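# Foam block to desk, cartons out of aisle

## Task

Fetch the small foam block from the shelving at the aisle's far end and set it down directly on the desk surface, not resting on any carton; also shift every empty carton lying on the aisle floor fully outside the aisle. The robot must not topple or finish leaning, and nothing may count as done if it only stays put because the robot is holding it at the end.

## Robot and tools

ROBOT. A Hello Robot Stretch 4 in a physics simulator: an omni-wheel base, a lift riding up a mast, one arm that telescopes forward, a three-joint wrist and a two-finger gripper. There is a single arm, so joint targets are one set of named values. The robot stands about 1.6 m tall; the base rim lies within 0.23 m of the base origin. Cameras: head_camera (pinhole, 420x560), head_left_camera and head_right_camera (fisheye, 420x672), wrist_camera (pinhole, 616x392). A loose object may occasionally get nudged by something else.

FRAMES. Base frame: origin on the floor below the base centre, x ahead, y to the left, z up. hand_pose is reported in it, as a point between the open fingertips; its printed value may be slightly wrong. With all wrist joints at 0 the hand axes line up with the base axes. The odometry frame is the base frame where the scene began; base_odometry counts wheel rotation only, so slip shows up as travel. Heading runs -3.142 to 3.142, positive to the left.

execute_actions. Argument "actions": a list holding one action or none (empty list = just report state and images). Optional "cameras": list of head_camera, head_left_camera, head_right_camera, wrist_camera or all; omitted/null/["all"] gives every camera, [] gives none, an unknown name rejects the call. An action contains "base", "joints" or both, plus optional "pace" and "contact_limits"; alternatively {"end_of_arm": "enable_torque"} on its own, which re-powers any wrist or gripper motor that shut off, holding it where it is. All motions in an action begin together and may finish at different times.
- base: exactly one key, each a relative offset from where the base last measured itself. translate_m: metres straight ahead (negative = back), -2 to 2. strafe_m: metres sideways, left positive, -2 to 2. rotate_rad: radians turning in place, counter-clockwise positive, -3.2 to 3.2.
- joints: absolute targets by name, not offsets. lift_m 0 to 1.2; arm_m extension 0 to 0.55; wrist_yaw_rad -1.134 to 4.276 (0 ahead, positive left, 3.14 tucked back; above 3.4 the arm may block); wrist_pitch_rad -1.117 to 4.259 (0 level, 1.57 pointing down); wrist_roll_rad -1.117 to 4.259 (0 keeps fingers level, positive turns clockwise viewed from behind); gripper_m -0.038 to 0.141, fingertip gap in metres, negative means fingers squeeze each other. Done tolerances: ±0.004 for lift, arm and gripper, ±0.02 yaw and roll, ±0.05 pitch. A joint target outside its range is clipped and the result notes it; any other bad value or unknown key rejects the call and nothing moves.
- pace: "slow", "default", "fast", "max" (base 0.1/0.3/0.4/0.6 m/s and 1/2/3/4 rad/s; with lift above 0.2 the base is slowed further, down to 0.3 m/s and 1 rad/s at full height).
- contact_limits: only {"arm_m": x}, 0 gentlest to 0.75 firmest, default 0.5.
Each action lasts at most 15 s. Parts left out of an action may keep pushing toward earlier targets without the status showing it. To unfold at the start, send lift_m 0.4 together with wrist_yaw_rad 0.

wait: {"seconds": 0 to 10}; commands nothing and returns the same report as an empty action.
zoom_image: {"camera": name, "region": [x0, y0, x1, y1]} in pixels from the top-left of that camera's latest full image, up to 504x504.
finished_scene: {"scene": n}; closes the scene for good after the last command has been held, reports success and gives the next task. Replying with no tool call ends everything. If a result reports a stop, the remaining execute_actions, wait and finished_scene calls in that same reply are skipped.

RESULT LINES. "pictures" lists the cameras in image order. base_status/joint_status: "done" (for the base, wheels turned the commanded amount even if slipping), "off_target" (resting short, maybe still pushing), "contact_stop_at_<key>" (hit something; the part is slack afterwards — a lift may sag under load, a base may drift), "limit_stop_at_<name>", "time_out", "torque_fault" (wrist/gripper motor went limp; needs enable_torque). limit_stop_at_tilt: leaning over 6 degrees, lift/arm/wheels go slack until it rights. limit_stop_at_own_body: a joint would hit the robot; moving away is allowed, and it happens most with pitch below -0.2 and roll below -0.4 or above 4. on_its_own covers anything not commanded; "held at" is the held target, not the actual position. lidar_m: 12 distances in metres, 30-degree sectors, first straight ahead then counter-clockwise (4th left, 7th behind, 10th right); "-" means nothing seen or closer than 0.25 m; it sees from about 0.15 m up, so table tops count, but misses glass, thin legs and much behind. wrist_depth_mm: 7x7 grid of median depths, 100 to 2000 mm, "-" unknown; the robot's own body appears. turned_by_wheels vs turned_by_imu differing by over about 0.1 rad signals a bump or slip, and heading error is roughly their difference. base_tilt in degrees (forward, right positive) carries a fixed bias up to about 1.5. motor_effort: percent of max, positive toward larger joint values, peak in brackets (noisy); wheel_0..2 positive turns the base right. A rest effort outside its normal range suggests pushing or carrying.

GRIPPING. Command a gap narrower than the object; tighter values squeeze harder and pull it toward the wrist. Reading and "done" do not prove a grasp; with a target of 0 or more a firm hold shows as a gripper effort change. Stuck fingertips on a surface: raise the lift.

AVOID. Driving or turning with over 1 kg held and arm_m above 0.2, especially fast; sustained pushes or pulls with a high gripper or high contact limit; wrist overloads (over about 2 kg held level, or pressing the gripper into things); drops, slams and hard shoves; tilting or falling. Shorter robot motion time is better.

Each tool is called after "Request:" as name(argument=value, ...), one argument or row to a line, values as JSON.

## Session

Request:
execute_actions(
  actions=[],
)

Scene clock: 0.00 s.
base_odometry: x=+0.000 y=+0.000 heading=+0.000 (m, m, rad; odometry frame)
turned_by_wheels: +0.000 (rad since the last result)
turned_by_imu: +0.000 (rad since the last result)
base_tilt: forward=-0.1 right=+0.7 (deg)
lidar_m: 0.72 0.59 0.69 1.59 1.58 1.75 1.47 1.48 1.72 2.17 2.16 0.85
base_status: not commanded
joint_positions: lift_m=+0.273 arm_m=+0.002 wrist_yaw_rad=+3.193 wrist_pitch_rad=-0.004 wrist_roll_rad=-0.013 gripper_m=+0.057
joint_status: not commanded
motor_effort: lift_m=+21 arm_m=-1 wrist_yaw_rad=+0 wrist_pitch_rad=-8 wrist_roll_rad=+0 gripper_m=-5 wheel_0=+0 wheel_1=+0 wheel_2=+0 (%)
hand_pose: x=-0.1194 y=+0.0724 z=+0.4526 quat_wxyz=(-0.026, +0.002, -0.007, +1.000) (m; base frame)
wrist_depth_mm: - - 134 - - - 1708 / - - 133 - - - 1618 / - 109 134 1708 - - 1576 / 139 135 152 - - - 1618 / 206 - - - - - 1618 / 212 1464 192 1576 194 1756 1576 / 213 960 1025 129 1098 1098 1182
pictures: head_camera, head_left_camera, head_right_camera, wrist_camera
Images, in order (width x height): head_camera 420x560, head_left_camera 420x672, head_right_camera 420x672, wrist_camera 616x392.

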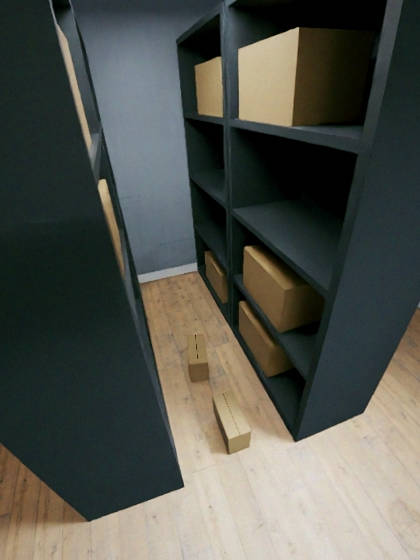

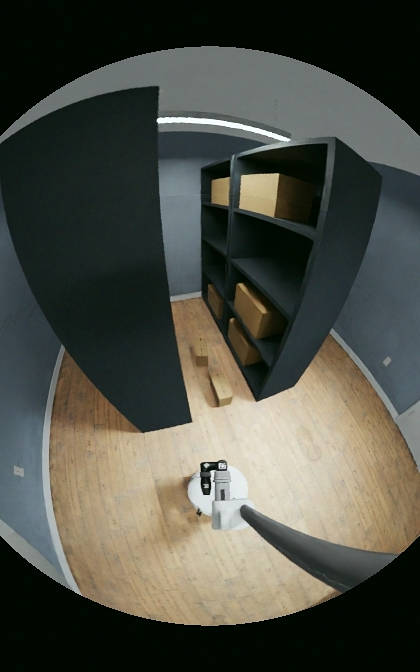

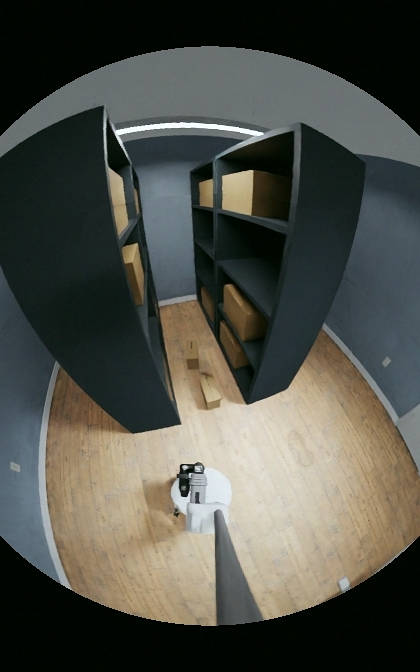

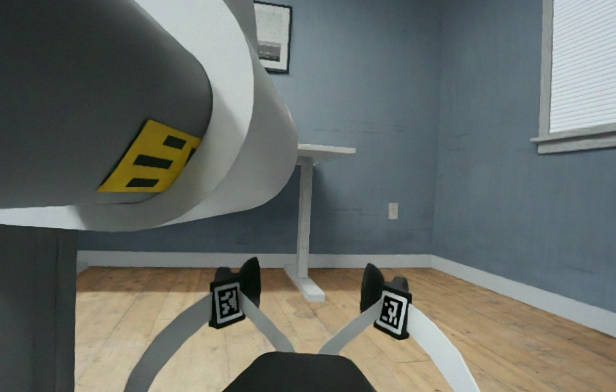

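Request:
execute_actions(
  actions=[
    {"base":{"rotate_rad":0.34},"joints":{"lift_m":0.45,"wrist_yaw_rad":0,"wrist_pitch_rad":1.2,"gripper_m":0.14},"pace":"fast"},
  ],
  cameras=[],
)

Request:
execute_actions(
  actions=[
    {"base":{"strafe_m":-0.38},"pace":"fast"},
  ],
)

Scene clock: 2.83 s.
base_odometry: x=+0.000 y=+0.000 heading=+0.340 (m, m, rad; odometry frame)
turned_by_wheels: +0.340 (rad since the last result)
turned_by_imu: +0.338 (rad since the last result)
base_tilt: forward=+0.0 right=+0.7 (deg)
lidar_m: 0.60 0.63 1.62 1.57 1.63 1.53 1.48 1.56 2.22 2.15 0.85 0.74
base_status: done
joint_positions: lift_m=+0.450 arm_m=+0.002 wrist_yaw_rad=+0.000 wrist_pitch_rad=+1.201 wrist_roll_rad=-0.013 gripper_m=+0.140
joint_status: all done
motor_effort: lift_m=+24(26) arm_m=-1(1) wrist_yaw_rad=-2(8) wrist_pitch_rad=-4(6) wrist_roll_rad=+0(1) gripper_m=-2(4) wheel_0=+0(6) wheel_1=+1(6) wheel_2=+1(6) (%)
hand_pose: x=+0.2775 y=-0.0874 z=+0.3589 quat_wxyz=(+0.825, -0.006, +0.565, +0.004) (m; base frame)
wrist_depth_mm: 521 504 488 732 732 539 741 / 640 634 615 699 691 676 691 / 661 661 661 654 654 654 654 / 627 621 621 615 615 621 615 / 597 591 597 591 597 597 585 / 559 554 549 564 559 210 559 / 535 530 466 125 539 530 539
pictures: none
No camera images: the call's "cameras" was empty. Leave "cameras" out to get every camera's image.

Scene clock: 5.00 s.
base_odometry: x=+0.127 y=-0.358 heading=+0.340 (m, m, rad; odometry frame)
turned_by_wheels: +0.000 (rad since the last result)
turned_by_imu: -0.001 (rad since the last result)
base_tilt: forward=-0.2 right=+0.7 (deg)
lidar_m: 0.66 0.71 0.88 1.94 2.02 1.52 1.50 1.66 1.82 1.78 0.84 0.62
base_status: done
joint_positions: lift_m=+0.450 arm_m=+0.002 wrist_yaw_rad=+0.000 wrist_pitch_rad=+1.201 wrist_roll_rad=-0.013 gripper_m=+0.140
joint_status: not commanded
motor_effort: lift_m=+24(24) arm_m=-1(1) wrist_yaw_rad=+0(2) wrist_pitch_rad=-3(4) wrist_roll_rad=+0(0) gripper_m=+1(1) wheel_0=-1(12) wheel_1=+2(5) wheel_2=+1(1) (%)
hand_pose: x=+0.2775 y=-0.0874 z=+0.3590 quat_wxyz=(+0.825, -0.005, +0.565, +0.004) (m; base frame)
wrist_depth_mm: 647 741 580 732 732 449 439 / 647 691 691 699 668 535 521 / 661 654 668 654 661 640 640 / 627 621 621 621 621 615 609 / 585 597 585 591 591 591 580 / 564 549 549 564 559 210 559 / 535 535 469 125 535 535 530
pictures: head_camera, head_left_camera, head_right_camera, wrist_camera
Images, in order (width x height): head_camera 420x560, head_left_camera 420x672, head_right_camera 420x672, wrist_camera 616x392.

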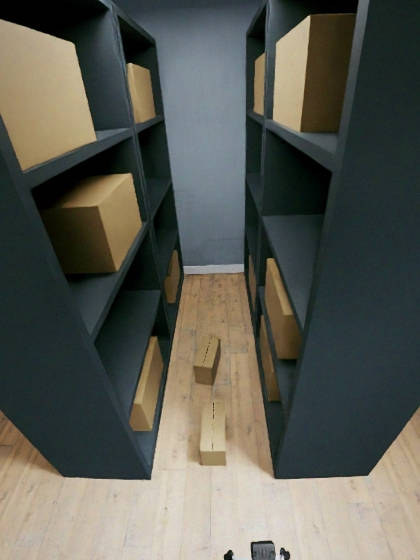

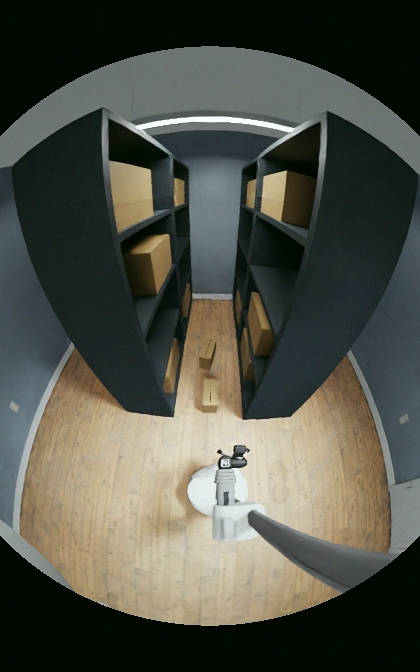

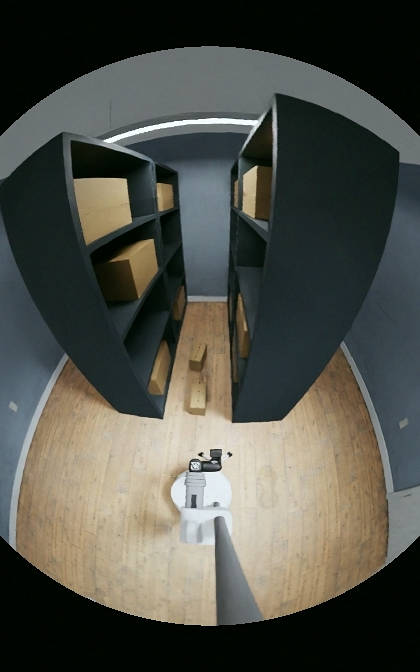

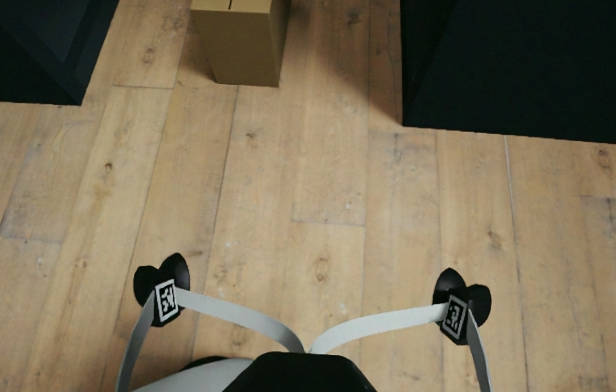

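Request:
execute_actions(
  actions=[
    {"base":{"strafe_m":0.1},"joints":{"arm_m":0.45,"lift_m":0.36},"pace":"fast"},
  ],
  cameras=["head_camera","wrist_camera"],
)

Scene clock: 7.20 s.
base_odometry: x=+0.093 y=-0.264 heading=+0.340 (m, m, rad; odometry frame)
turned_by_wheels: +0.000 (rad since the last result)
turned_by_imu: +0.000 (rad since the last result)
base_tilt: forward=+0.0 right=+0.7 (deg)
lidar_m: 0.67 0.67 0.88 1.84 1.90 1.55 1.49 1.58 1.91 1.88 0.85 0.67
base_status: done
joint_positions: lift_m=+0.360 arm_m=+0.449 wrist_yaw_rad=+0.000 wrist_pitch_rad=+1.201 wrist_roll_rad=-0.013 gripper_m=+0.140
joint_status: all done
motor_effort: lift_m=+16(23) arm_m=+6(3) wrist_yaw_rad=-2(1) wrist_pitch_rad=-3(4) wrist_roll_rad=-2(1) gripper_m=-1(2) wheel_0=+1(11) wheel_1=-2(7) wheel_2=+0(1) (%)
hand_pose: x=+0.7242 y=-0.0874 z=+0.2696 quat_wxyz=(+0.825, -0.005, +0.565, +0.004) (m; base frame)
wrist_depth_mm: 477 615 621 615 627 597 433 / 488 585 591 591 591 574 442 / 484 559 364 357 559 539 473 / 477 521 340 338 525 512 445 / 480 496 319 319 500 496 421 / 469 466 298 304 473 210 399 / 452 452 455 126 445 445 382
pictures: head_camera, wrist_camera
Images, in order (width x height): head_camera 420x560, wrist_camera 616x392.

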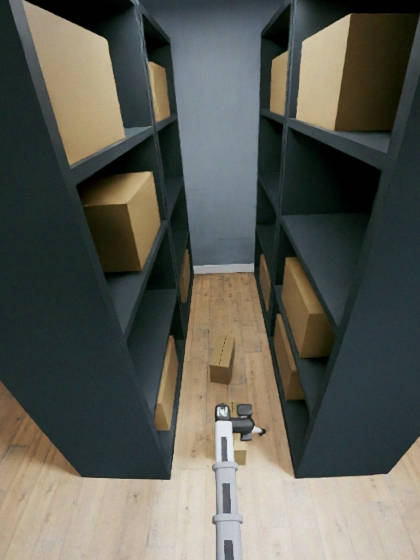

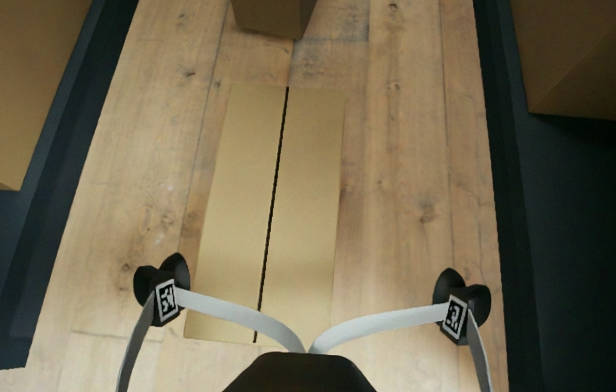

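Request:
execute_actions(
  actions=[
    {"base":{"strafe_m":0.036},"joints":{"arm_m":0.52,"lift_m":0.3},"pace":"fast"},
  ],
  cameras=["wrist_camera"],
)

Scene clock: 8.37 s.
base_odometry: x=+0.081 y=-0.230 heading=+0.340 (m, m, rad; odometry frame)
turned_by_wheels: +0.000 (rad since the last result)
turned_by_imu: +0.000 (rad since the last result)
base_tilt: forward=+0.0 right=+0.7 (deg)
lidar_m: 0.67 0.63 0.90 1.80 1.90 1.56 1.49 1.57 1.95 1.90 0.83 0.69
base_status: done
joint_positions: lift_m=+0.300 arm_m=+0.519 wrist_yaw_rad=+0.000 wrist_pitch_rad=+1.201 wrist_roll_rad=-0.013 gripper_m=+0.140
joint_status: all done
motor_effort: lift_m=+17(16) arm_m=+6(5) wrist_yaw_rad=-1(2) wrist_pitch_rad=-4(4) wrist_roll_rad=+0(1) gripper_m=-2(0) wheel_0=-1(10) wheel_1=+0(5) wheel_2=+0(2) (%)
hand_pose: x=+0.7942 y=-0.0874 z=+0.2096 quat_wxyz=(+0.825, -0.005, +0.565, +0.004) (m; base frame)
wrist_depth_mm: 424 544 544 530 554 544 455 / 427 517 525 521 521 517 442 / 418 496 488 289 484 484 442 / 430 462 459 273 452 459 433 / 424 439 427 258 430 439 421 / 413 407 243 247 248 210 407 / 397 397 239 125 392 397 394
pictures: wrist_camera
Images, in order (width x height): wrist_camera 616x392.

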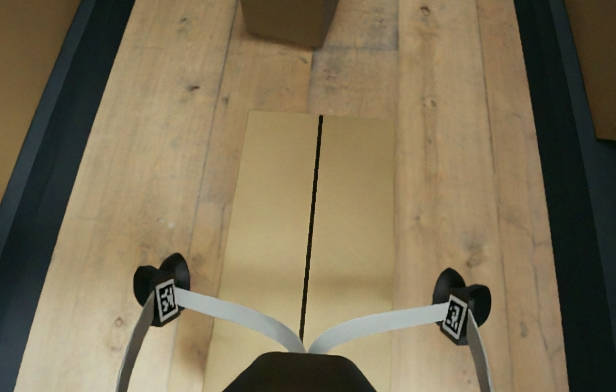

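Request:
execute_actions(
  actions=[
    {"base":{"strafe_m":0.005},"joints":{"lift_m":0.22}},
  ],
  cameras=["wrist_camera"],
)

Request:
execute_actions(
  actions=[
    {"joints":{"gripper_m":0.06}},
  ],
  cameras=[],
)

Request:
execute_actions(
  actions=[
    {"base":{"translate_m":-0.2},"joints":{"lift_m":0.26,"arm_m":0.25}},
  ],
)

Scene clock: 10.20 s.
base_odometry: x=+0.080 y=-0.225 heading=+0.340 (m, m, rad; odometry frame)
turned_by_wheels: +0.000 (rad since the last result)
turned_by_imu: +0.000 (rad since the last result)
base_tilt: forward=+0.0 right=+0.7 (deg)
lidar_m: 0.67 0.66 0.91 1.81 1.87 1.54 1.49 1.57 1.94 1.90 0.85 0.71
base_status: done
joint_positions: lift_m=+0.221 arm_m=+0.519 wrist_yaw_rad=+0.000 wrist_pitch_rad=+1.197 wrist_roll_rad=-0.013 gripper_m=+0.140
joint_status: all done
motor_effort: lift_m=+10(17) arm_m=+6(6) wrist_yaw_rad=+0(2) wrist_pitch_rad=+7(7) wrist_roll_rad=-1(1) gripper_m=-3(3) wheel_0=+1(8) wheel_1=-1(0) wheel_2=+0(0) (%)
hand_pose: x=+0.7951 y=-0.0875 z=+0.1304 quat_wxyz=(+0.826, -0.005, +0.563, +0.004) (m; base frame)
wrist_depth_mm: 402 469 462 462 466 466 455 / 407 433 424 219 218 430 430 / 404 410 211 205 205 407 402 / 384 389 196 194 193 384 387 / 366 364 185 183 183 366 362 / 345 209 174 174 174 208 343 / 330 327 165 129 165 325 329
pictures: wrist_camera
Images, in order (width x height): wrist_camera 616x392.

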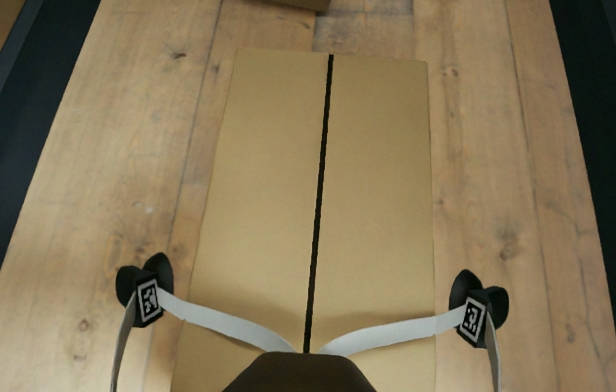

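Scene clock: 12.00 s.
base_odometry: x=+0.080 y=-0.225 heading=+0.340 (m, m, rad; odometry frame)
turned_by_wheels: +0.000 (rad since the last result)
turned_by_imu: +0.000 (rad since the last result)
base_tilt: forward=+0.0 right=+0.6 (deg)
lidar_m: 0.66 0.65 0.88 1.79 1.89 1.55 1.49 1.59 1.96 1.92 0.85 0.71
base_status: not commanded
joint_positions: lift_m=+0.220 arm_m=+0.519 wrist_yaw_rad=+0.000 wrist_pitch_rad=+1.201 wrist_roll_rad=-0.013 gripper_m=+0.061
joint_status: all done
motor_effort: lift_m=+16(16) arm_m=+6(6) wrist_yaw_rad=+0(0) wrist_pitch_rad=-5(12) wrist_roll_rad=-1(0) gripper_m=-24(23) wheel_0=+1(1) wheel_1=-1(1) wheel_2=+0(0) (%)
hand_pose: x=+0.7941 y=-0.0874 z=+0.1295 quat_wxyz=(+0.825, -0.005, +0.565, +0.004) (m; base frame)
wrist_depth_mm: 397 459 452 455 452 449 445 / 404 427 206 200 201 424 415 / 397 402 190 187 187 399 399 / 379 382 177 177 177 375 375 / 359 359 167 167 167 355 357 / 343 174 158 158 158 181 338 / 324 324 147 151 147 172 322
pictures: none
No camera images: the call's "cameras" was empty. Leave "cameras" out to get every camera's image.

Scene clock: 14.07 s.
base_odometry: x=-0.109 y=-0.292 heading=+0.340 (m, m, rad; odometry frame)
turned_by_wheels: +0.000 (rad since the last result)
turned_by_imu: +0.000 (rad since the last result)
base_tilt: forward=+0.0 right=+0.6 (deg)
lidar_m: 0.41 0.85 1.87 1.80 1.89 1.33 1.28 1.36 1.97 1.90 1.12 0.40
base_status: done
joint_positions: lift_m=+0.260 arm_m=+0.251 wrist_yaw_rad=+0.000 wrist_pitch_rad=+1.202 wrist_roll_rad=-0.013 gripper_m=+0.061
joint_status: all done
motor_effort: lift_m=+25(27) arm_m=-6(4) wrist_yaw_rad=+0(2) wrist_pitch_rad=-6(7) wrist_roll_rad=+0(1) gripper_m=-23(23) wheel_0=-2(5) wheel_1=-1(5) wheel_2=-2(8) (%)
hand_pose: x=+0.5260 y=-0.0874 z=+0.1688 quat_wxyz=(+0.825, -0.005, +0.565, +0.004) (m; base frame)
wrist_depth_mm: 452 500 508 504 504 500 452 / 477 473 206 200 200 469 459 / 445 445 190 188 188 442 442 / 424 418 177 176 177 418 418 / 399 397 167 167 167 394 394 / 379 174 158 158 158 181 375 / 359 359 147 151 147 171 362
pictures: head_camera, head_left_camera, head_right_camera, wrist_camera
Images, in order (width x height): head_camera 420x560, head_left_camera 420x672, head_right_camera 420x672, wrist_camera 616x392.

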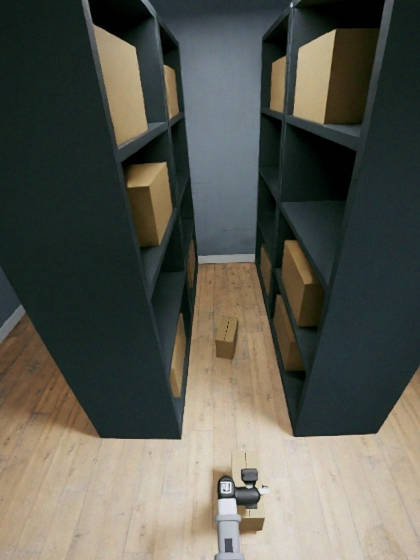

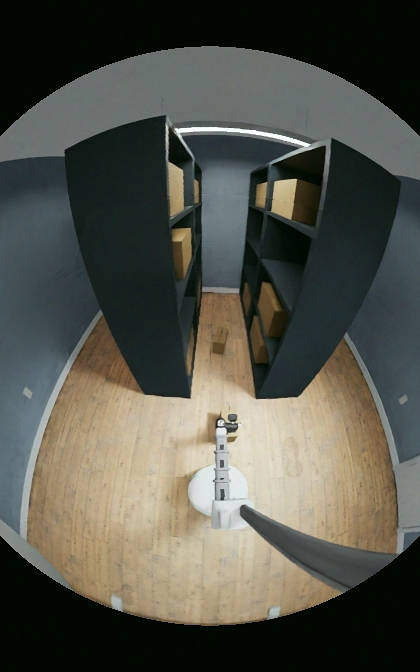

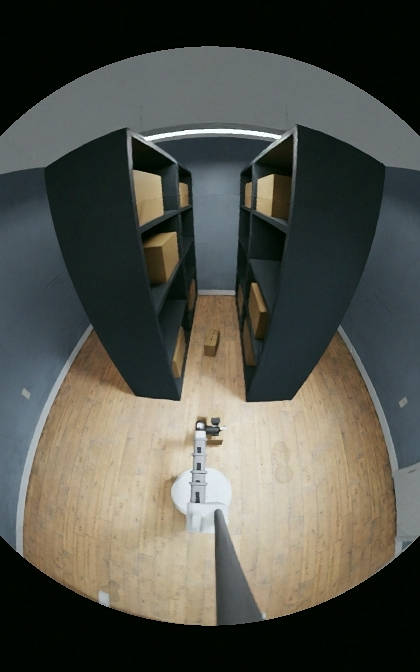

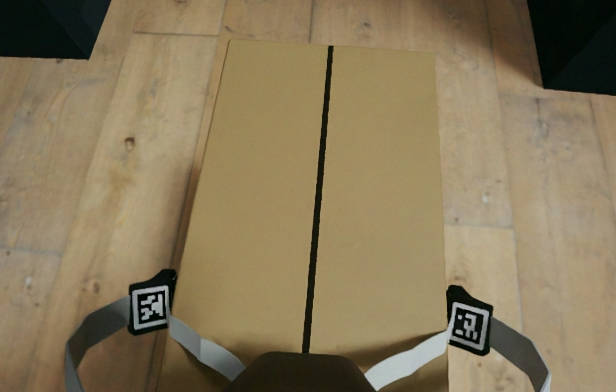

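Request:
execute_actions(
  actions=[
    {"base":{"rotate_rad":1.9}},
  ],
  cameras=[],
)

Request:
execute_actions(
  actions=[
    {"joints":{"lift_m":0.225}},
  ],
  cameras=[],
)

Request:
execute_actions(
  actions=[
    {"joints":{"gripper_m":0.14}},
  ],
  cameras=[],
)

Request:
execute_actions(
  actions=[
    {"joints":{"lift_m":0.32},"pace":"fast"},
  ],
  cameras=["head_left_camera"],
)

Request:
execute_actions(
  actions=[
    {"base":{"rotate_rad":-1.96},"pace":"fast"},
  ],
  cameras=[],
)

Request:
execute_actions(
  actions=[
    {"base":{"translate_m":0.55},"joints":{"arm_m":0.53,"wrist_yaw_rad":-0.1},"pace":"fast"},
  ],
)

Scene clock: 16.97 s.
base_odometry: x=-0.109 y=-0.292 heading=+2.240 (m, m, rad; odometry frame)
turned_by_wheels: +1.900 (rad since the last result)
turned_by_imu: +1.891 (rad since the last result)
base_tilt: forward=-0.1 right=+0.7 (deg)
lidar_m: 0.41 1.44 1.28 1.29 2.12 1.90 1.93 0.88 0.86 0.85 0.98 0.40
base_status: done
joint_positions: lift_m=+0.260 arm_m=+0.251 wrist_yaw_rad=+0.000 wrist_pitch_rad=+1.201 wrist_roll_rad=-0.013 gripper_m=+0.061
joint_status: not commanded
motor_effort: lift_m=+25(25) arm_m=-6(6) wrist_yaw_rad=-1(2) wrist_pitch_rad=-5(6) wrist_roll_rad=-2(1) gripper_m=-24(23) wheel_0=+1(7) wheel_1=+0(2) wheel_2=+1(6) (%)
hand_pose: x=+0.5262 y=-0.0874 z=+0.1689 quat_wxyz=(+0.825, -0.005, +0.565, +0.004) (m; base frame)
wrist_depth_mm: 504 504 500 504 504 500 504 / 473 473 206 201 200 473 473 / 445 445 190 187 187 442 442 / 424 427 177 177 176 418 415 / 397 399 167 167 167 397 394 / 379 174 158 158 158 181 375 / 362 359 147 151 147 172 357
pictures: none
No camera images: the call's "cameras" was empty. Leave "cameras" out to get every camera's image.

Scene clock: 17.93 s.
base_odometry: x=-0.109 y=-0.292 heading=+2.240 (m, m, rad; odometry frame)
turned_by_wheels: +0.000 (rad since the last result)
turned_by_imu: +0.000 (rad since the last result)
base_tilt: forward=-0.1 right=+0.8 (deg)
lidar_m: 0.60 1.45 1.29 1.30 2.10 1.92 1.93 0.90 0.89 0.84 1.00 0.42
base_status: not commanded
joint_positions: lift_m=+0.225 arm_m=+0.251 wrist_yaw_rad=+0.000 wrist_pitch_rad=+1.201 wrist_roll_rad=-0.013 gripper_m=+0.061
joint_status: all done
motor_effort: lift_m=+17(23) arm_m=-6(6) wrist_yaw_rad=-1(1) wrist_pitch_rad=-5(5) wrist_roll_rad=+0(1) gripper_m=-25(26) wheel_0=+1(1) wheel_1=+0(0) wheel_2=+1(1) (%)
hand_pose: x=+0.5261 y=-0.0874 z=+0.1345 quat_wxyz=(+0.825, -0.005, +0.565, +0.004) (m; base frame)
wrist_depth_mm: 462 462 459 455 459 462 455 / 433 433 206 201 200 430 433 / 410 407 190 187 188 404 404 / 387 387 178 177 177 384 382 / 366 366 167 167 167 364 364 / 347 174 158 158 158 181 343 / 329 330 147 151 147 172 325
pictures: none
No camera images: the call's "cameras" was empty. Leave "cameras" out to get every camera's image.

Scene clock: 19.73 s.
base_odometry: x=-0.109 y=-0.292 heading=+2.240 (m, m, rad; odometry frame)
turned_by_wheels: +0.000 (rad since the last result)
turned_by_imu: +0.000 (rad since the last result)
base_tilt: forward=+0.1 right=+0.7 (deg)
lidar_m: 0.59 1.43 1.29 1.30 2.12 1.89 1.94 0.89 0.88 0.84 0.97 1.82
base_status: not commanded
joint_positions: lift_m=+0.225 arm_m=+0.251 wrist_yaw_rad=+0.000 wrist_pitch_rad=+1.201 wrist_roll_rad=-0.013 gripper_m=+0.140
joint_status: all done
motor_effort: lift_m=+17(17) arm_m=-6(6) wrist_yaw_rad=+0(0) wrist_pitch_rad=-4(5) wrist_roll_rad=-1(1) gripper_m=-1(23) wheel_0=+0(0) wheel_1=+0(0) wheel_2=+1(1) (%)
hand_pose: x=+0.5262 y=-0.0874 z=+0.1345 quat_wxyz=(+0.825, -0.005, +0.565, +0.004) (m; base frame)
wrist_depth_mm: 462 466 466 462 459 466 459 / 439 433 424 219 220 430 433 / 413 407 211 206 205 407 407 / 387 387 197 195 195 384 384 / 366 364 187 185 185 364 364 / 349 342 176 176 176 202 345 / 332 330 167 127 166 329 327
pictures: none
No camera images: the call's "cameras" was empty. Leave "cameras" out to get every camera's image.

Scene clock: 20.90 s.
base_odometry: x=-0.109 y=-0.292 heading=+2.240 (m, m, rad; odometry frame)
turned_by_wheels: +0.000 (rad since the last result)
turned_by_imu: +0.000 (rad since the last result)
base_tilt: forward=+0.1 right=+0.7 (deg)
lidar_m: 0.38 1.43 1.28 1.28 2.09 1.92 1.93 0.89 0.86 0.83 1.00 0.42
base_status: not commanded
joint_positions: lift_m=+0.320 arm_m=+0.251 wrist_yaw_rad=+0.000 wrist_pitch_rad=+1.201 wrist_roll_rad=-0.013 gripper_m=+0.140
joint_status: all done
motor_effort: lift_m=+24(25) arm_m=-6(6) wrist_yaw_rad=-1(2) wrist_pitch_rad=-4(4) wrist_roll_rad=+1(0) gripper_m=-2(2) wheel_0=+1(1) wheel_1=+0(0) wheel_2=+0(1) (%)
hand_pose: x=+0.5262 y=-0.0874 z=+0.2289 quat_wxyz=(+0.825, -0.005, +0.565, +0.004) (m; base frame)
wrist_depth_mm: 585 580 580 574 574 580 574 / 549 554 544 539 544 544 549 / 512 512 512 310 508 517 512 / 484 484 480 293 469 484 484 / 459 459 459 279 445 452 455 / 436 427 267 265 267 210 436 / 413 413 404 125 410 413 415
pictures: head_left_camera
Images, in order (width x height): head_left_camera 420x672.

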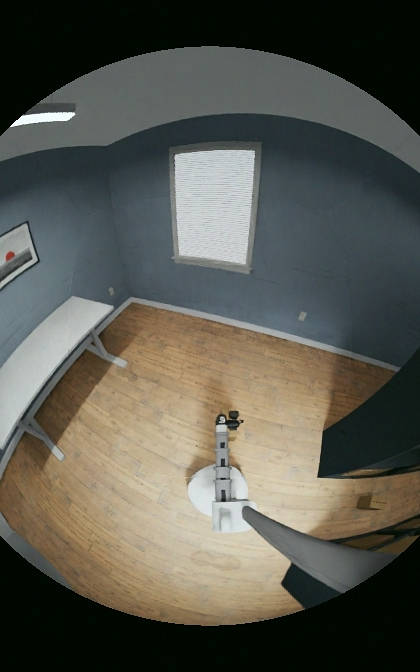

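Scene clock: 22.80 s.
base_odometry: x=-0.109 y=-0.292 heading=+0.280 (m, m, rad; odometry frame)
turned_by_wheels: -1.960 (rad since the last result)
turned_by_imu: -1.952 (rad since the last result)
base_tilt: forward=+0.0 right=+0.6 (deg)
lidar_m: 1.14 0.85 1.91 0.40 0.40 1.36 1.28 1.33 1.98 1.90 1.98 0.88
base_status: done
joint_positions: lift_m=+0.320 arm_m=+0.251 wrist_yaw_rad=+0.000 wrist_pitch_rad=+1.201 wrist_roll_rad=-0.013 gripper_m=+0.140
joint_status: not commanded
motor_effort: lift_m=+24(25) arm_m=-6(6) wrist_yaw_rad=-2(4) wrist_pitch_rad=-3(3) wrist_roll_rad=-3(1) gripper_m=-2(3) wheel_0=+0(9) wheel_1=-2(6) wheel_2=-2(8) (%)
hand_pose: x=+0.5263 y=-0.0874 z=+0.2289 quat_wxyz=(+0.825, -0.005, +0.565, +0.004) (m; base frame)
wrist_depth_mm: 492 580 585 580 574 535 413 / 530 549 539 539 539 530 492 / 517 508 512 512 512 508 508 / 492 484 480 484 484 484 484 / 459 459 459 459 459 455 455 / 439 430 427 436 433 209 430 / 415 413 415 125 415 410 413
pictures: none
No camera images: the call's "cameras" was empty. Leave "cameras" out to get every camera's image.

Scene clock: 25.53 s.
base_odometry: x=+0.420 y=-0.140 heading=+0.279 (m, m, rad; odometry frame)
turned_by_wheels: +0.000 (rad since the last result)
turned_by_imu: -0.002 (rad since the last result)
base_tilt: forward=+0.0 right=+0.6 (deg)
lidar_m: 0.81 0.39 0.37 1.83 1.90 0.73 1.87 1.91 2.00 1.90 0.42 0.45
base_status: done
joint_positions: lift_m=+0.320 arm_m=+0.529 wrist_yaw_rad=-0.100 wrist_pitch_rad=+1.201 wrist_roll_rad=-0.013 gripper_m=+0.140
joint_status: all done
motor_effort: lift_m=+24(24) arm_m=+6(10) wrist_yaw_rad=+0(4) wrist_pitch_rad=-3(5) wrist_roll_rad=+0(1) gripper_m=-3(1) wheel_0=-1(6) wheel_1=-1(8) wheel_2=+1(11) (%)
hand_pose: x=+0.7950 y=-0.0974 z=+0.2289 quat_wxyz=(+0.824, +0.023, +0.564, -0.037) (m; base frame)
wrist_depth_mm: 574 359 355 580 569 445 312 / 539 330 336 544 544 439 320 / 512 310 319 508 508 424 327 / 477 293 336 484 484 424 332 / 449 282 359 455 452 427 336 / 436 427 427 433 436 210 343 / 413 415 415 125 415 404 338
pictures: head_camera, head_left_camera, head_right_camera, wrist_camera
Images, in order (width x height): head_camera 420x560, head_left_camera 420x672, head_right_camera 420x672, wrist_camera 616x392.

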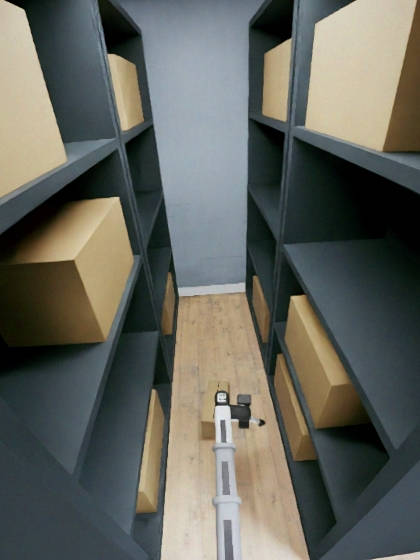

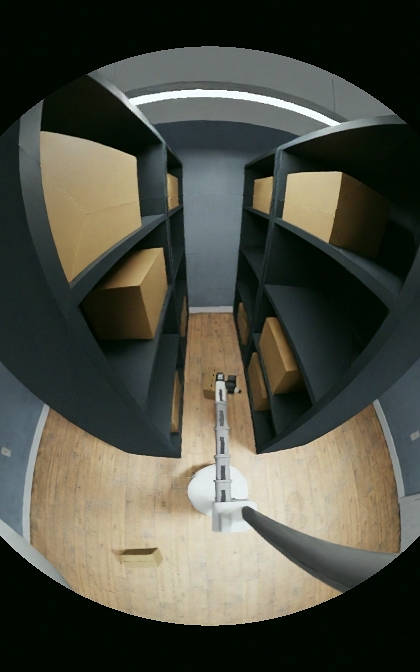

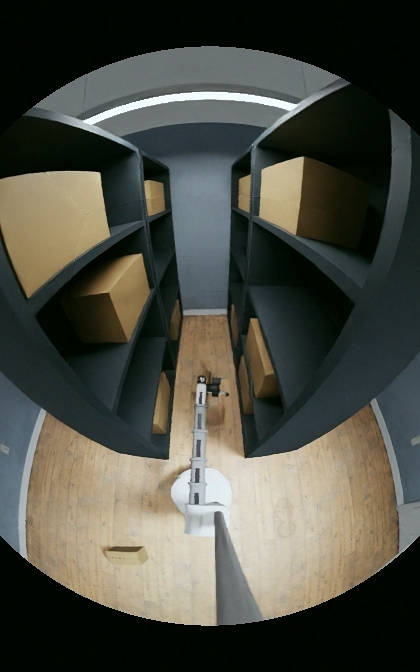

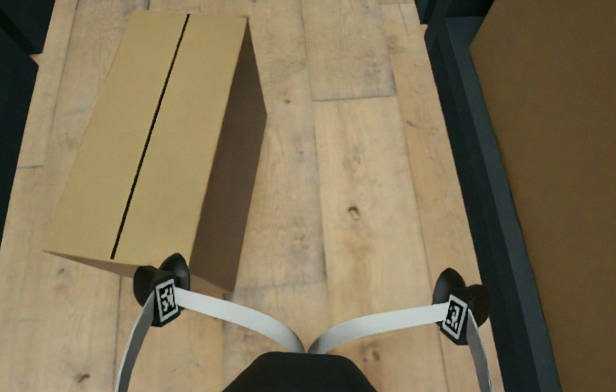

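Request:
execute_actions(
  actions=[
    {"base":{"translate_m":0.13},"joints":{"arm_m":0.55}},
  ],
  cameras=[],
)

Request:
execute_actions(
  actions=[
    {"base":{"rotate_rad":0.17},"joints":{"wrist_yaw_rad":-0.37,"lift_m":0.3}},
  ],
  cameras=["wrist_camera"],
)

Scene clock: 27.53 s.
base_odometry: x=+0.545 y=-0.104 heading=+0.279 (m, m, rad; odometry frame)
turned_by_wheels: +0.000 (rad since the last result)
turned_by_imu: -0.001 (rad since the last result)
base_tilt: forward=+0.0 right=+0.6 (deg)
lidar_m: 0.68 0.41 0.30 0.47 1.88 0.82 2.00 2.07 2.00 0.60 0.34 0.46
base_status: done
joint_positions: lift_m=+0.320 arm_m=+0.549 wrist_yaw_rad=-0.100 wrist_pitch_rad=+1.201 wrist_roll_rad=-0.013 gripper_m=+0.140
joint_status: all done
motor_effort: lift_m=+24(24) arm_m=+6(5) wrist_yaw_rad=-1(0) wrist_pitch_rad=-4(4) wrist_roll_rad=-1(0) gripper_m=-1(0) wheel_0=+0(5) wheel_1=-1(3) wheel_2=+2(6) (%)
hand_pose: x=+0.8149 y=-0.0974 z=+0.2289 quat_wxyz=(+0.824, +0.023, +0.565, -0.038) (m; base frame)
wrist_depth_mm: 569 580 585 580 569 402 322 / 544 544 544 544 544 421 362 / 517 512 517 504 512 436 319 / 480 296 296 484 484 413 324 / 455 281 285 459 459 418 329 / 427 259 262 436 433 210 332 / 255 252 270 125 413 404 336
pictures: none
No camera images: the call's "cameras" was empty. Leave "cameras" out to get every camera's image.

Scene clock: 28.40 s.
base_odometry: x=+0.545 y=-0.104 heading=+0.450 (m, m, rad; odometry frame)
turned_by_wheels: +0.170 (rad since the last result)
turned_by_imu: +0.169 (rad since the last result)
base_tilt: forward=+0.0 right=+0.6 (deg)
lidar_m: 0.66 0.33 0.30 1.82 0.91 0.82 1.99 2.37 1.92 0.36 0.34 0.54
base_status: done
joint_positions: lift_m=+0.300 arm_m=+0.549 wrist_yaw_rad=-0.370 wrist_pitch_rad=+1.201 wrist_roll_rad=-0.013 gripper_m=+0.140
joint_status: all done
motor_effort: lift_m=+16(22) arm_m=+6(6) wrist_yaw_rad=+0(0) wrist_pitch_rad=-4(4) wrist_roll_rad=+0(1) gripper_m=-1(2) wheel_0=+1(7) wheel_1=+0(8) wheel_2=+2(7) (%)
hand_pose: x=+0.7855 y=-0.1192 z=+0.2096 quat_wxyz=(+0.812, +0.099, +0.556, -0.148) (m; base frame)
wrist_depth_mm: 492 554 554 549 554 530 407 / 477 525 517 525 521 512 433 / 469 492 298 287 488 492 415 / 439 462 276 272 462 462 433 / 424 436 258 258 436 433 430 / 404 410 242 246 410 209 410 / 387 399 235 125 397 394 399
pictures: wrist_camera
Images, in order (width x height): wrist_camera 616x392.

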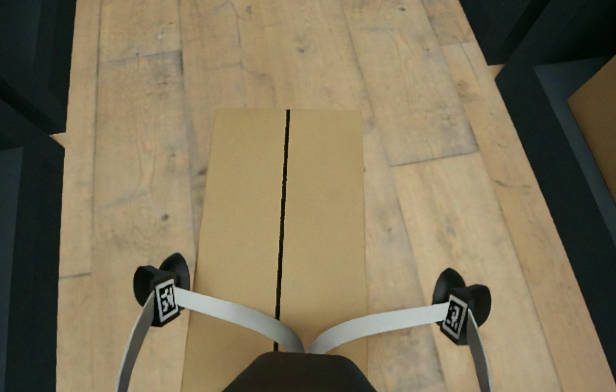

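Request:
execute_actions(
  actions=[
    {"base":{"rotate_rad":0.032}},
  ],
  cameras=[],
)

Request:
execute_actions(
  actions=[
    {"joints":{"lift_m":0.228}},
  ],
  cameras=["wrist_camera"],
)

Request:
execute_actions(
  actions=[
    {"joints":{"gripper_m":0.06}},
  ],
  cameras=[],
)

Request:
execute_actions(
  actions=[
    {"base":{"translate_m":-0.6},"joints":{"lift_m":0.26,"arm_m":0.25,"wrist_yaw_rad":0}},
  ],
)

Scene clock: 29.43 s.
base_odometry: x=+0.545 y=-0.104 heading=+0.482 (m, m, rad; odometry frame)
turned_by_wheels: +0.032 (rad since the last result)
turned_by_imu: +0.032 (rad since the last result)
base_tilt: forward=+0.0 right=+0.6 (deg)
lidar_m: 0.66 0.31 0.29 1.84 0.87 0.83 1.97 2.32 1.90 0.34 0.36 0.57
base_status: done
joint_positions: lift_m=+0.300 arm_m=+0.549 wrist_yaw_rad=-0.370 wrist_pitch_rad=+1.201 wrist_roll_rad=-0.013 gripper_m=+0.140
joint_status: not commanded
motor_effort: lift_m=+16(16) arm_m=+6(6) wrist_yaw_rad=-1(1) wrist_pitch_rad=-4(4) wrist_roll_rad=-1(0) gripper_m=+1(3) wheel_0=+0(5) wheel_1=+0(4) wheel_2=-1(5) (%)
hand_pose: x=+0.7855 y=-0.1192 z=+0.2096 quat_wxyz=(+0.812, +0.099, +0.556, -0.148) (m; base frame)
wrist_depth_mm: 462 554 564 559 549 549 439 / 430 525 521 521 517 517 439 / 410 488 488 290 297 488 455 / 394 466 455 273 279 462 452 / 382 442 430 259 265 442 439 / 368 407 248 246 246 210 418 / 357 397 392 126 239 397 402
pictures: none
No camera images: the call's "cameras" was empty. Leave "cameras" out to get every camera's image.

Scene clock: 30.70 s.
base_odometry: x=+0.545 y=-0.104 heading=+0.482 (m, m, rad; odometry frame)
turned_by_wheels: +0.000 (rad since the last result)
turned_by_imu: +0.000 (rad since the last result)
base_tilt: forward=+0.0 right=+0.7 (deg)
lidar_m: 0.67 0.32 0.30 1.83 0.86 0.83 1.96 2.31 1.90 0.34 0.35 0.55
base_status: not commanded
joint_positions: lift_m=+0.229 arm_m=+0.549 wrist_yaw_rad=-0.370 wrist_pitch_rad=+1.198 wrist_roll_rad=-0.013 gripper_m=+0.140
joint_status: all done
motor_effort: lift_m=+12(17) arm_m=+6(6) wrist_yaw_rad=+0(0) wrist_pitch_rad=+4(4) wrist_roll_rad=+0(1) gripper_m=-2(1) wheel_0=+0(0) wheel_1=+0(0) wheel_2=-1(1) (%)
hand_pose: x=+0.7862 y=-0.1195 z=+0.1382 quat_wxyz=(+0.812, +0.098, +0.555, -0.148) (m; base frame)
wrist_depth_mm: 430 473 473 469 469 473 445 / 430 442 430 225 226 439 427 / 402 413 217 213 212 413 418 / 382 392 204 200 200 394 389 / 366 373 192 190 190 370 368 / 347 343 180 180 180 209 349 / 332 336 173 131 171 334 332
pictures: wrist_camera
Images, in order (width x height): wrist_camera 616x392.

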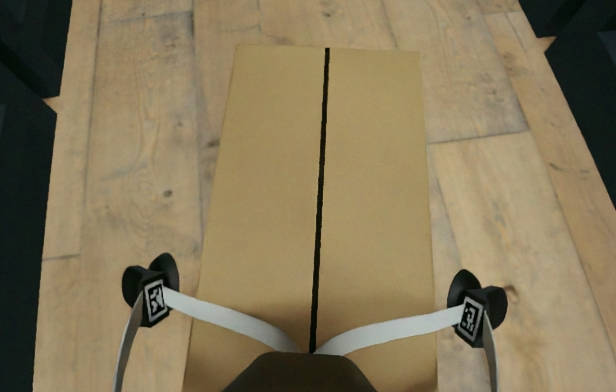

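Scene clock: 32.50 s.
base_odometry: x=+0.545 y=-0.104 heading=+0.482 (m, m, rad; odometry frame)
turned_by_wheels: +0.000 (rad since the last result)
turned_by_imu: +0.000 (rad since the last result)
base_tilt: forward=+0.0 right=+0.6 (deg)
lidar_m: 0.67 0.33 0.29 1.82 0.87 0.83 1.99 2.31 1.89 0.35 0.34 0.58
base_status: not commanded
joint_positions: lift_m=+0.228 arm_m=+0.549 wrist_yaw_rad=-0.370 wrist_pitch_rad=+1.201 wrist_roll_rad=-0.013 gripper_m=+0.061
joint_status: all done
motor_effort: lift_m=+16(16) arm_m=+6(6) wrist_yaw_rad=+1(1) wrist_pitch_rad=-5(6) wrist_roll_rad=-1(1) gripper_m=-25(29) wheel_0=+0(0) wheel_1=+0(0) wheel_2=-1(1) (%)
hand_pose: x=+0.7854 y=-0.1192 z=+0.1375 quat_wxyz=(+0.812, +0.099, +0.557, -0.148) (m; base frame)
wrist_depth_mm: 430 466 466 466 459 462 445 / 427 436 213 208 208 433 424 / 399 410 200 196 196 407 407 / 382 384 187 185 185 384 387 / 362 368 176 176 175 364 366 / 343 176 167 167 166 204 345 / 327 330 158 160 156 325 330
pictures: none
No camera images: the call's "cameras" was empty. Leave "cameras" out to get every camera's image.

Scene clock: 36.00 s.
base_odometry: x=+0.013 y=-0.382 heading=+0.481 (m, m, rad; odometry frame)
turned_by_wheels: +0.000 (rad since the last result)
turned_by_imu: +0.000 (rad since the last result)
base_tilt: forward=+0.0 right=+0.7 (deg)
lidar_m: 0.42 0.81 1.95 0.55 2.10 1.39 1.38 2.22 1.79 1.79 0.90 0.42
base_status: done
joint_positions: lift_m=+0.260 arm_m=+0.251 wrist_yaw_rad=+0.000 wrist_pitch_rad=+1.202 wrist_roll_rad=-0.013 gripper_m=+0.061
joint_status: all done
motor_effort: lift_m=+25(28) arm_m=-6(3) wrist_yaw_rad=+0(14) wrist_pitch_rad=-5(5) wrist_roll_rad=+1(0) gripper_m=-25(26) wheel_0=-1(6) wheel_1=+0(6) wheel_2=-2(5) (%)
hand_pose: x=+0.5261 y=-0.0874 z=+0.1688 quat_wxyz=(+0.825, -0.005, +0.565, +0.004) (m; base frame)
wrist_depth_mm: 430 500 504 504 504 504 455 / 469 473 214 208 208 469 424 / 445 449 199 196 196 439 402 / 418 424 187 185 184 418 413 / 399 402 175 176 176 402 397 / 377 176 167 167 167 204 375 / 357 359 157 160 156 353 357
pictures: head_camera, head_left_camera, head_right_camera, wrist_camera
Images, in order (width x height): head_camera 420x560, head_left_camera 420x672, head_right_camera 420x672, wrist_camera 616x392.

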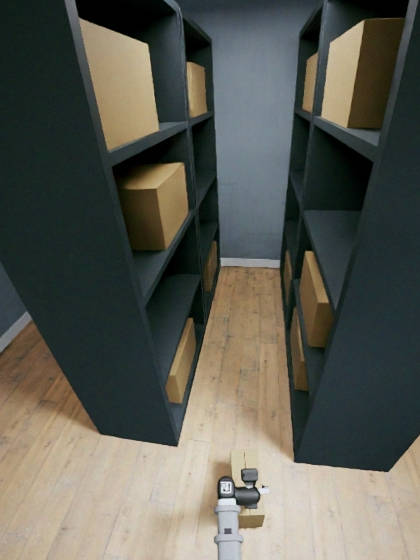

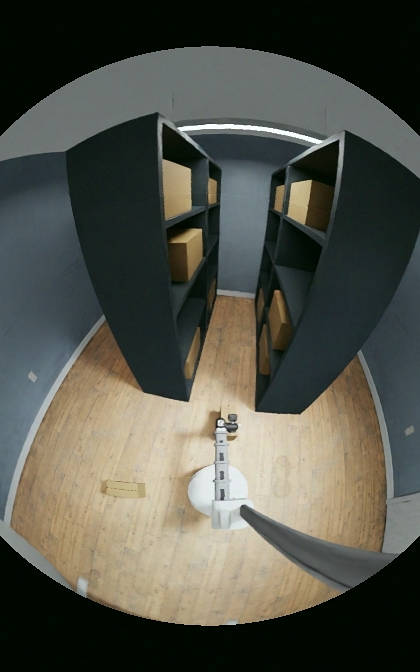

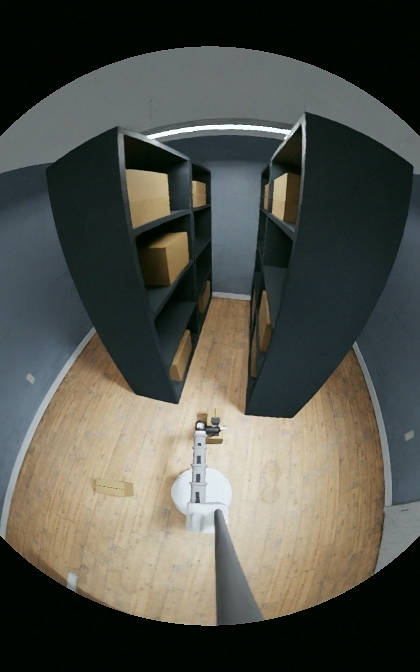

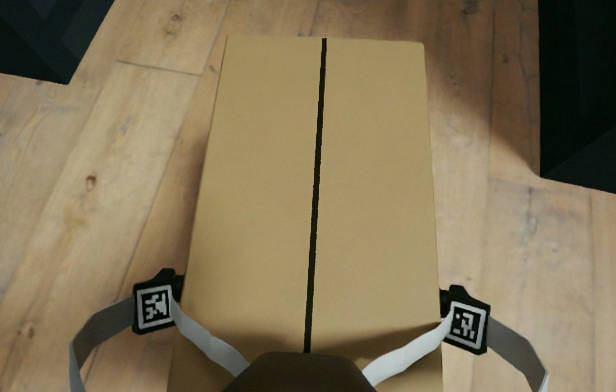

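Request:
execute_actions(
  actions=[
    {"base":{"rotate_rad":1.2},"joints":{"lift_m":0.235}},
  ],
  cameras=[],
)

Request:
execute_actions(
  actions=[
    {"joints":{"gripper_m":0.14}},
  ],
  cameras=[],
)

Request:
execute_actions(
  actions=[
    {"joints":{"lift_m":0.33},"pace":"fast"},
  ],
  cameras=[],
)

Request:
execute_actions(
  actions=[
    {"base":{"rotate_rad":-1.35},"joints":{"arm_m":0.05,"lift_m":0.45},"pace":"fast"},
  ],
  cameras=[],
)

Request:
execute_actions(
  actions=[
    {"base":{"translate_m":0.45},"pace":"fast"},
  ],
)

Scene clock: 38.23 s.
base_odometry: x=+0.013 y=-0.382 heading=+1.681 (m, m, rad; odometry frame)
turned_by_wheels: +1.200 (rad since the last result)
turned_by_imu: +1.194 (rad since the last result)
base_tilt: forward=-0.1 right=+0.8 (deg)
lidar_m: 0.60 0.54 1.58 1.39 1.39 2.03 1.78 1.81 0.82 0.76 0.81 0.84
base_status: done
joint_positions: lift_m=+0.235 arm_m=+0.251 wrist_yaw_rad=+0.000 wrist_pitch_rad=+1.201 wrist_roll_rad=-0.013 gripper_m=+0.061
joint_status: all done
motor_effort: lift_m=+17(25) arm_m=-6(6) wrist_yaw_rad=+0(2) wrist_pitch_rad=-5(6) wrist_roll_rad=-3(1) gripper_m=-25(24) wheel_0=+0(8) wheel_1=+0(5) wheel_2=-1(7) (%)
hand_pose: x=+0.5262 y=-0.0874 z=+0.1445 quat_wxyz=(+0.825, -0.005, +0.565, +0.004) (m; base frame)
wrist_depth_mm: 477 477 477 473 473 477 473 / 445 445 213 208 208 442 442 / 421 418 198 196 196 418 415 / 399 397 187 185 185 392 389 / 377 375 176 176 175 373 370 / 355 176 167 166 167 204 353 / 340 342 157 160 156 330 336
pictures: none
No camera images: the call's "cameras" was empty. Leave "cameras" out to get every camera's image.

Scene clock: 40.03 s.
base_odometry: x=+0.013 y=-0.382 heading=+1.681 (m, m, rad; odometry frame)
turned_by_wheels: +0.000 (rad since the last result)
turned_by_imu: +0.000 (rad since the last result)
base_tilt: forward=+0.0 right=+0.8 (deg)
lidar_m: 0.41 0.54 1.56 1.39 1.40 2.03 1.79 1.81 0.82 0.76 0.80 0.87
base_status: not commanded
joint_positions: lift_m=+0.235 arm_m=+0.251 wrist_yaw_rad=+0.000 wrist_pitch_rad=+1.201 wrist_roll_rad=-0.013 gripper_m=+0.140
joint_status: all done
motor_effort: lift_m=+17(17) arm_m=-6(6) wrist_yaw_rad=-1(0) wrist_pitch_rad=-5(5) wrist_roll_rad=+0(2) gripper_m=-1(22) wheel_0=-1(1) wheel_1=+0(0) wheel_2=-1(1) (%)
hand_pose: x=+0.5262 y=-0.0874 z=+0.1445 quat_wxyz=(+0.825, -0.005, +0.565, +0.004) (m; base frame)
wrist_depth_mm: 477 473 473 473 477 469 469 / 445 449 436 230 234 442 442 / 421 418 223 217 220 415 421 / 399 394 210 205 205 397 394 / 377 373 196 194 195 370 373 / 355 349 185 185 184 207 351 / 342 338 178 134 177 338 338
pictures: none
No camera images: the call's "cameras" was empty. Leave "cameras" out to get every camera's image.

Scene clock: 41.20 s.
base_odometry: x=+0.013 y=-0.382 heading=+1.681 (m, m, rad; odometry frame)
turned_by_wheels: +0.000 (rad since the last result)
turned_by_imu: +0.000 (rad since the last result)
base_tilt: forward=-0.1 right=+0.7 (deg)
lidar_m: 0.41 0.56 1.56 1.38 1.38 2.01 1.78 1.81 0.79 0.74 0.80 0.45
base_status: not commanded
joint_positions: lift_m=+0.330 arm_m=+0.251 wrist_yaw_rad=+0.000 wrist_pitch_rad=+1.201 wrist_roll_rad=-0.013 gripper_m=+0.140
joint_status: all done
motor_effort: lift_m=+25(27) arm_m=-6(6) wrist_yaw_rad=-1(0) wrist_pitch_rad=-3(4) wrist_roll_rad=+0(1) gripper_m=+0(2) wheel_0=-1(1) wheel_1=+0(0) wheel_2=-1(1) (%)
hand_pose: x=+0.5262 y=-0.0874 z=+0.2389 quat_wxyz=(+0.825, -0.005, +0.565, +0.004) (m; base frame)
wrist_depth_mm: 597 591 597 591 591 585 591 / 554 559 559 559 554 554 554 / 525 530 525 324 517 521 521 / 480 496 488 303 484 492 488 / 430 466 466 287 455 466 469 / 436 436 278 274 278 210 442 / 427 424 421 126 418 421 424
pictures: none
No camera images: the call's "cameras" was empty. Leave "cameras" out to get every camera's image.

Scene clock: 42.83 s.
base_odometry: x=+0.013 y=-0.382 heading=+0.331 (m, m, rad; odometry frame)
turned_by_wheels: -1.350 (rad since the last result)
turned_by_imu: -1.345 (rad since the last result)
base_tilt: forward=+0.0 right=+0.6 (deg)
lidar_m: 0.98 0.81 0.40 0.55 0.56 1.44 1.37 1.45 1.84 1.80 1.87 0.75
base_status: done
joint_positions: lift_m=+0.450 arm_m=+0.051 wrist_yaw_rad=+0.000 wrist_pitch_rad=+1.201 wrist_roll_rad=-0.013 gripper_m=+0.140
joint_status: all done
motor_effort: lift_m=+24(29) arm_m=-6(7) wrist_yaw_rad=-2(2) wrist_pitch_rad=-4(4) wrist_roll_rad=+0(0) gripper_m=+0(2) wheel_0=-1(7) wheel_1=+0(7) wheel_2=-2(10) (%)
hand_pose: x=+0.3262 y=-0.0874 z=+0.3589 quat_wxyz=(+0.825, -0.005, +0.565, +0.004) (m; base frame)
wrist_depth_mm: 615 741 750 750 715 525 517 / 699 707 707 699 676 640 621 / 668 661 668 661 661 654 661 / 621 634 621 615 621 615 621 / 585 591 591 591 591 597 585 / 559 554 549 559 559 210 559 / 535 530 535 125 530 530 530
pictures: none
No camera images: the call's "cameras" was empty. Leave "cameras" out to get every camera's image.

Scene clock: 45.30 s.
base_odometry: x=+0.439 y=-0.236 heading=+0.331 (m, m, rad; odometry frame)
turned_by_wheels: +0.000 (rad since the last result)
turned_by_imu: -0.002 (rad since the last result)
base_tilt: forward=+0.0 right=+0.7 (deg)
lidar_m: 1.01 0.49 0.45 1.93 0.43 0.79 1.85 2.55 1.84 1.81 0.39 0.36
base_status: done
joint_positions: lift_m=+0.450 arm_m=+0.051 wrist_yaw_rad=+0.000 wrist_pitch_rad=+1.201 wrist_roll_rad=-0.013 gripper_m=+0.140
joint_status: not commanded
motor_effort: lift_m=+24(24) arm_m=-6(6) wrist_yaw_rad=+0(1) wrist_pitch_rad=-3(4) wrist_roll_rad=+0(1) gripper_m=-2(2) wheel_0=+0(7) wheel_1=+0(2) wheel_2=+1(11) (%)
hand_pose: x=+0.3262 y=-0.0874 z=+0.3589 quat_wxyz=(+0.825, -0.005, +0.565, +0.004) (m; base frame)
wrist_depth_mm: 603 750 741 750 732 459 436 / 603 699 699 707 683 535 521 / 597 661 654 661 647 564 574 / 591 627 615 621 615 544 539 / 580 597 591 591 580 512 512 / 559 549 549 564 525 211 488 / 535 530 535 125 535 312 233
pictures: head_camera, head_left_camera, head_right_camera, wrist_camera
Images, in order (width x height): head_camera 420x560, head_left_camera 420x672, head_right_camera 420x672, wrist_camera 616x392.

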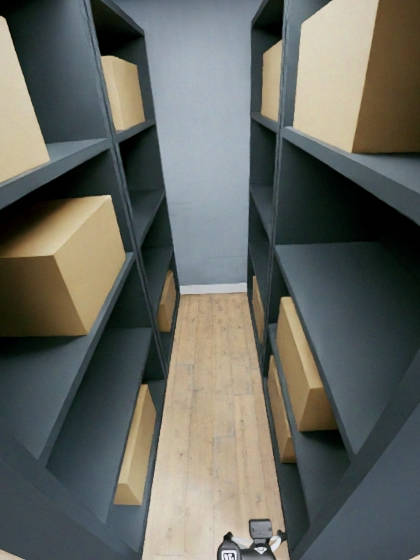

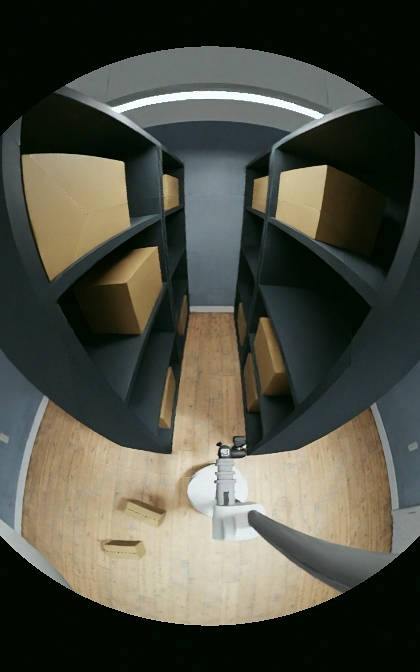

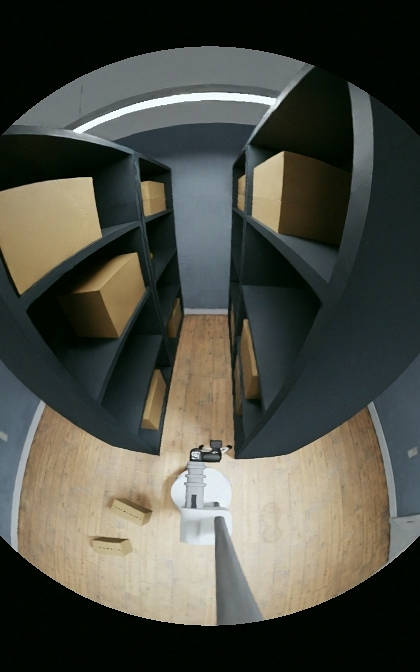

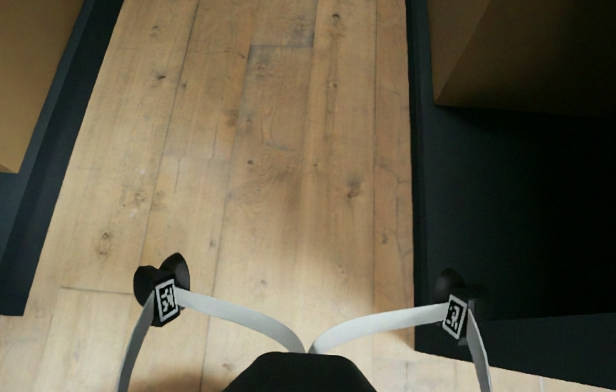

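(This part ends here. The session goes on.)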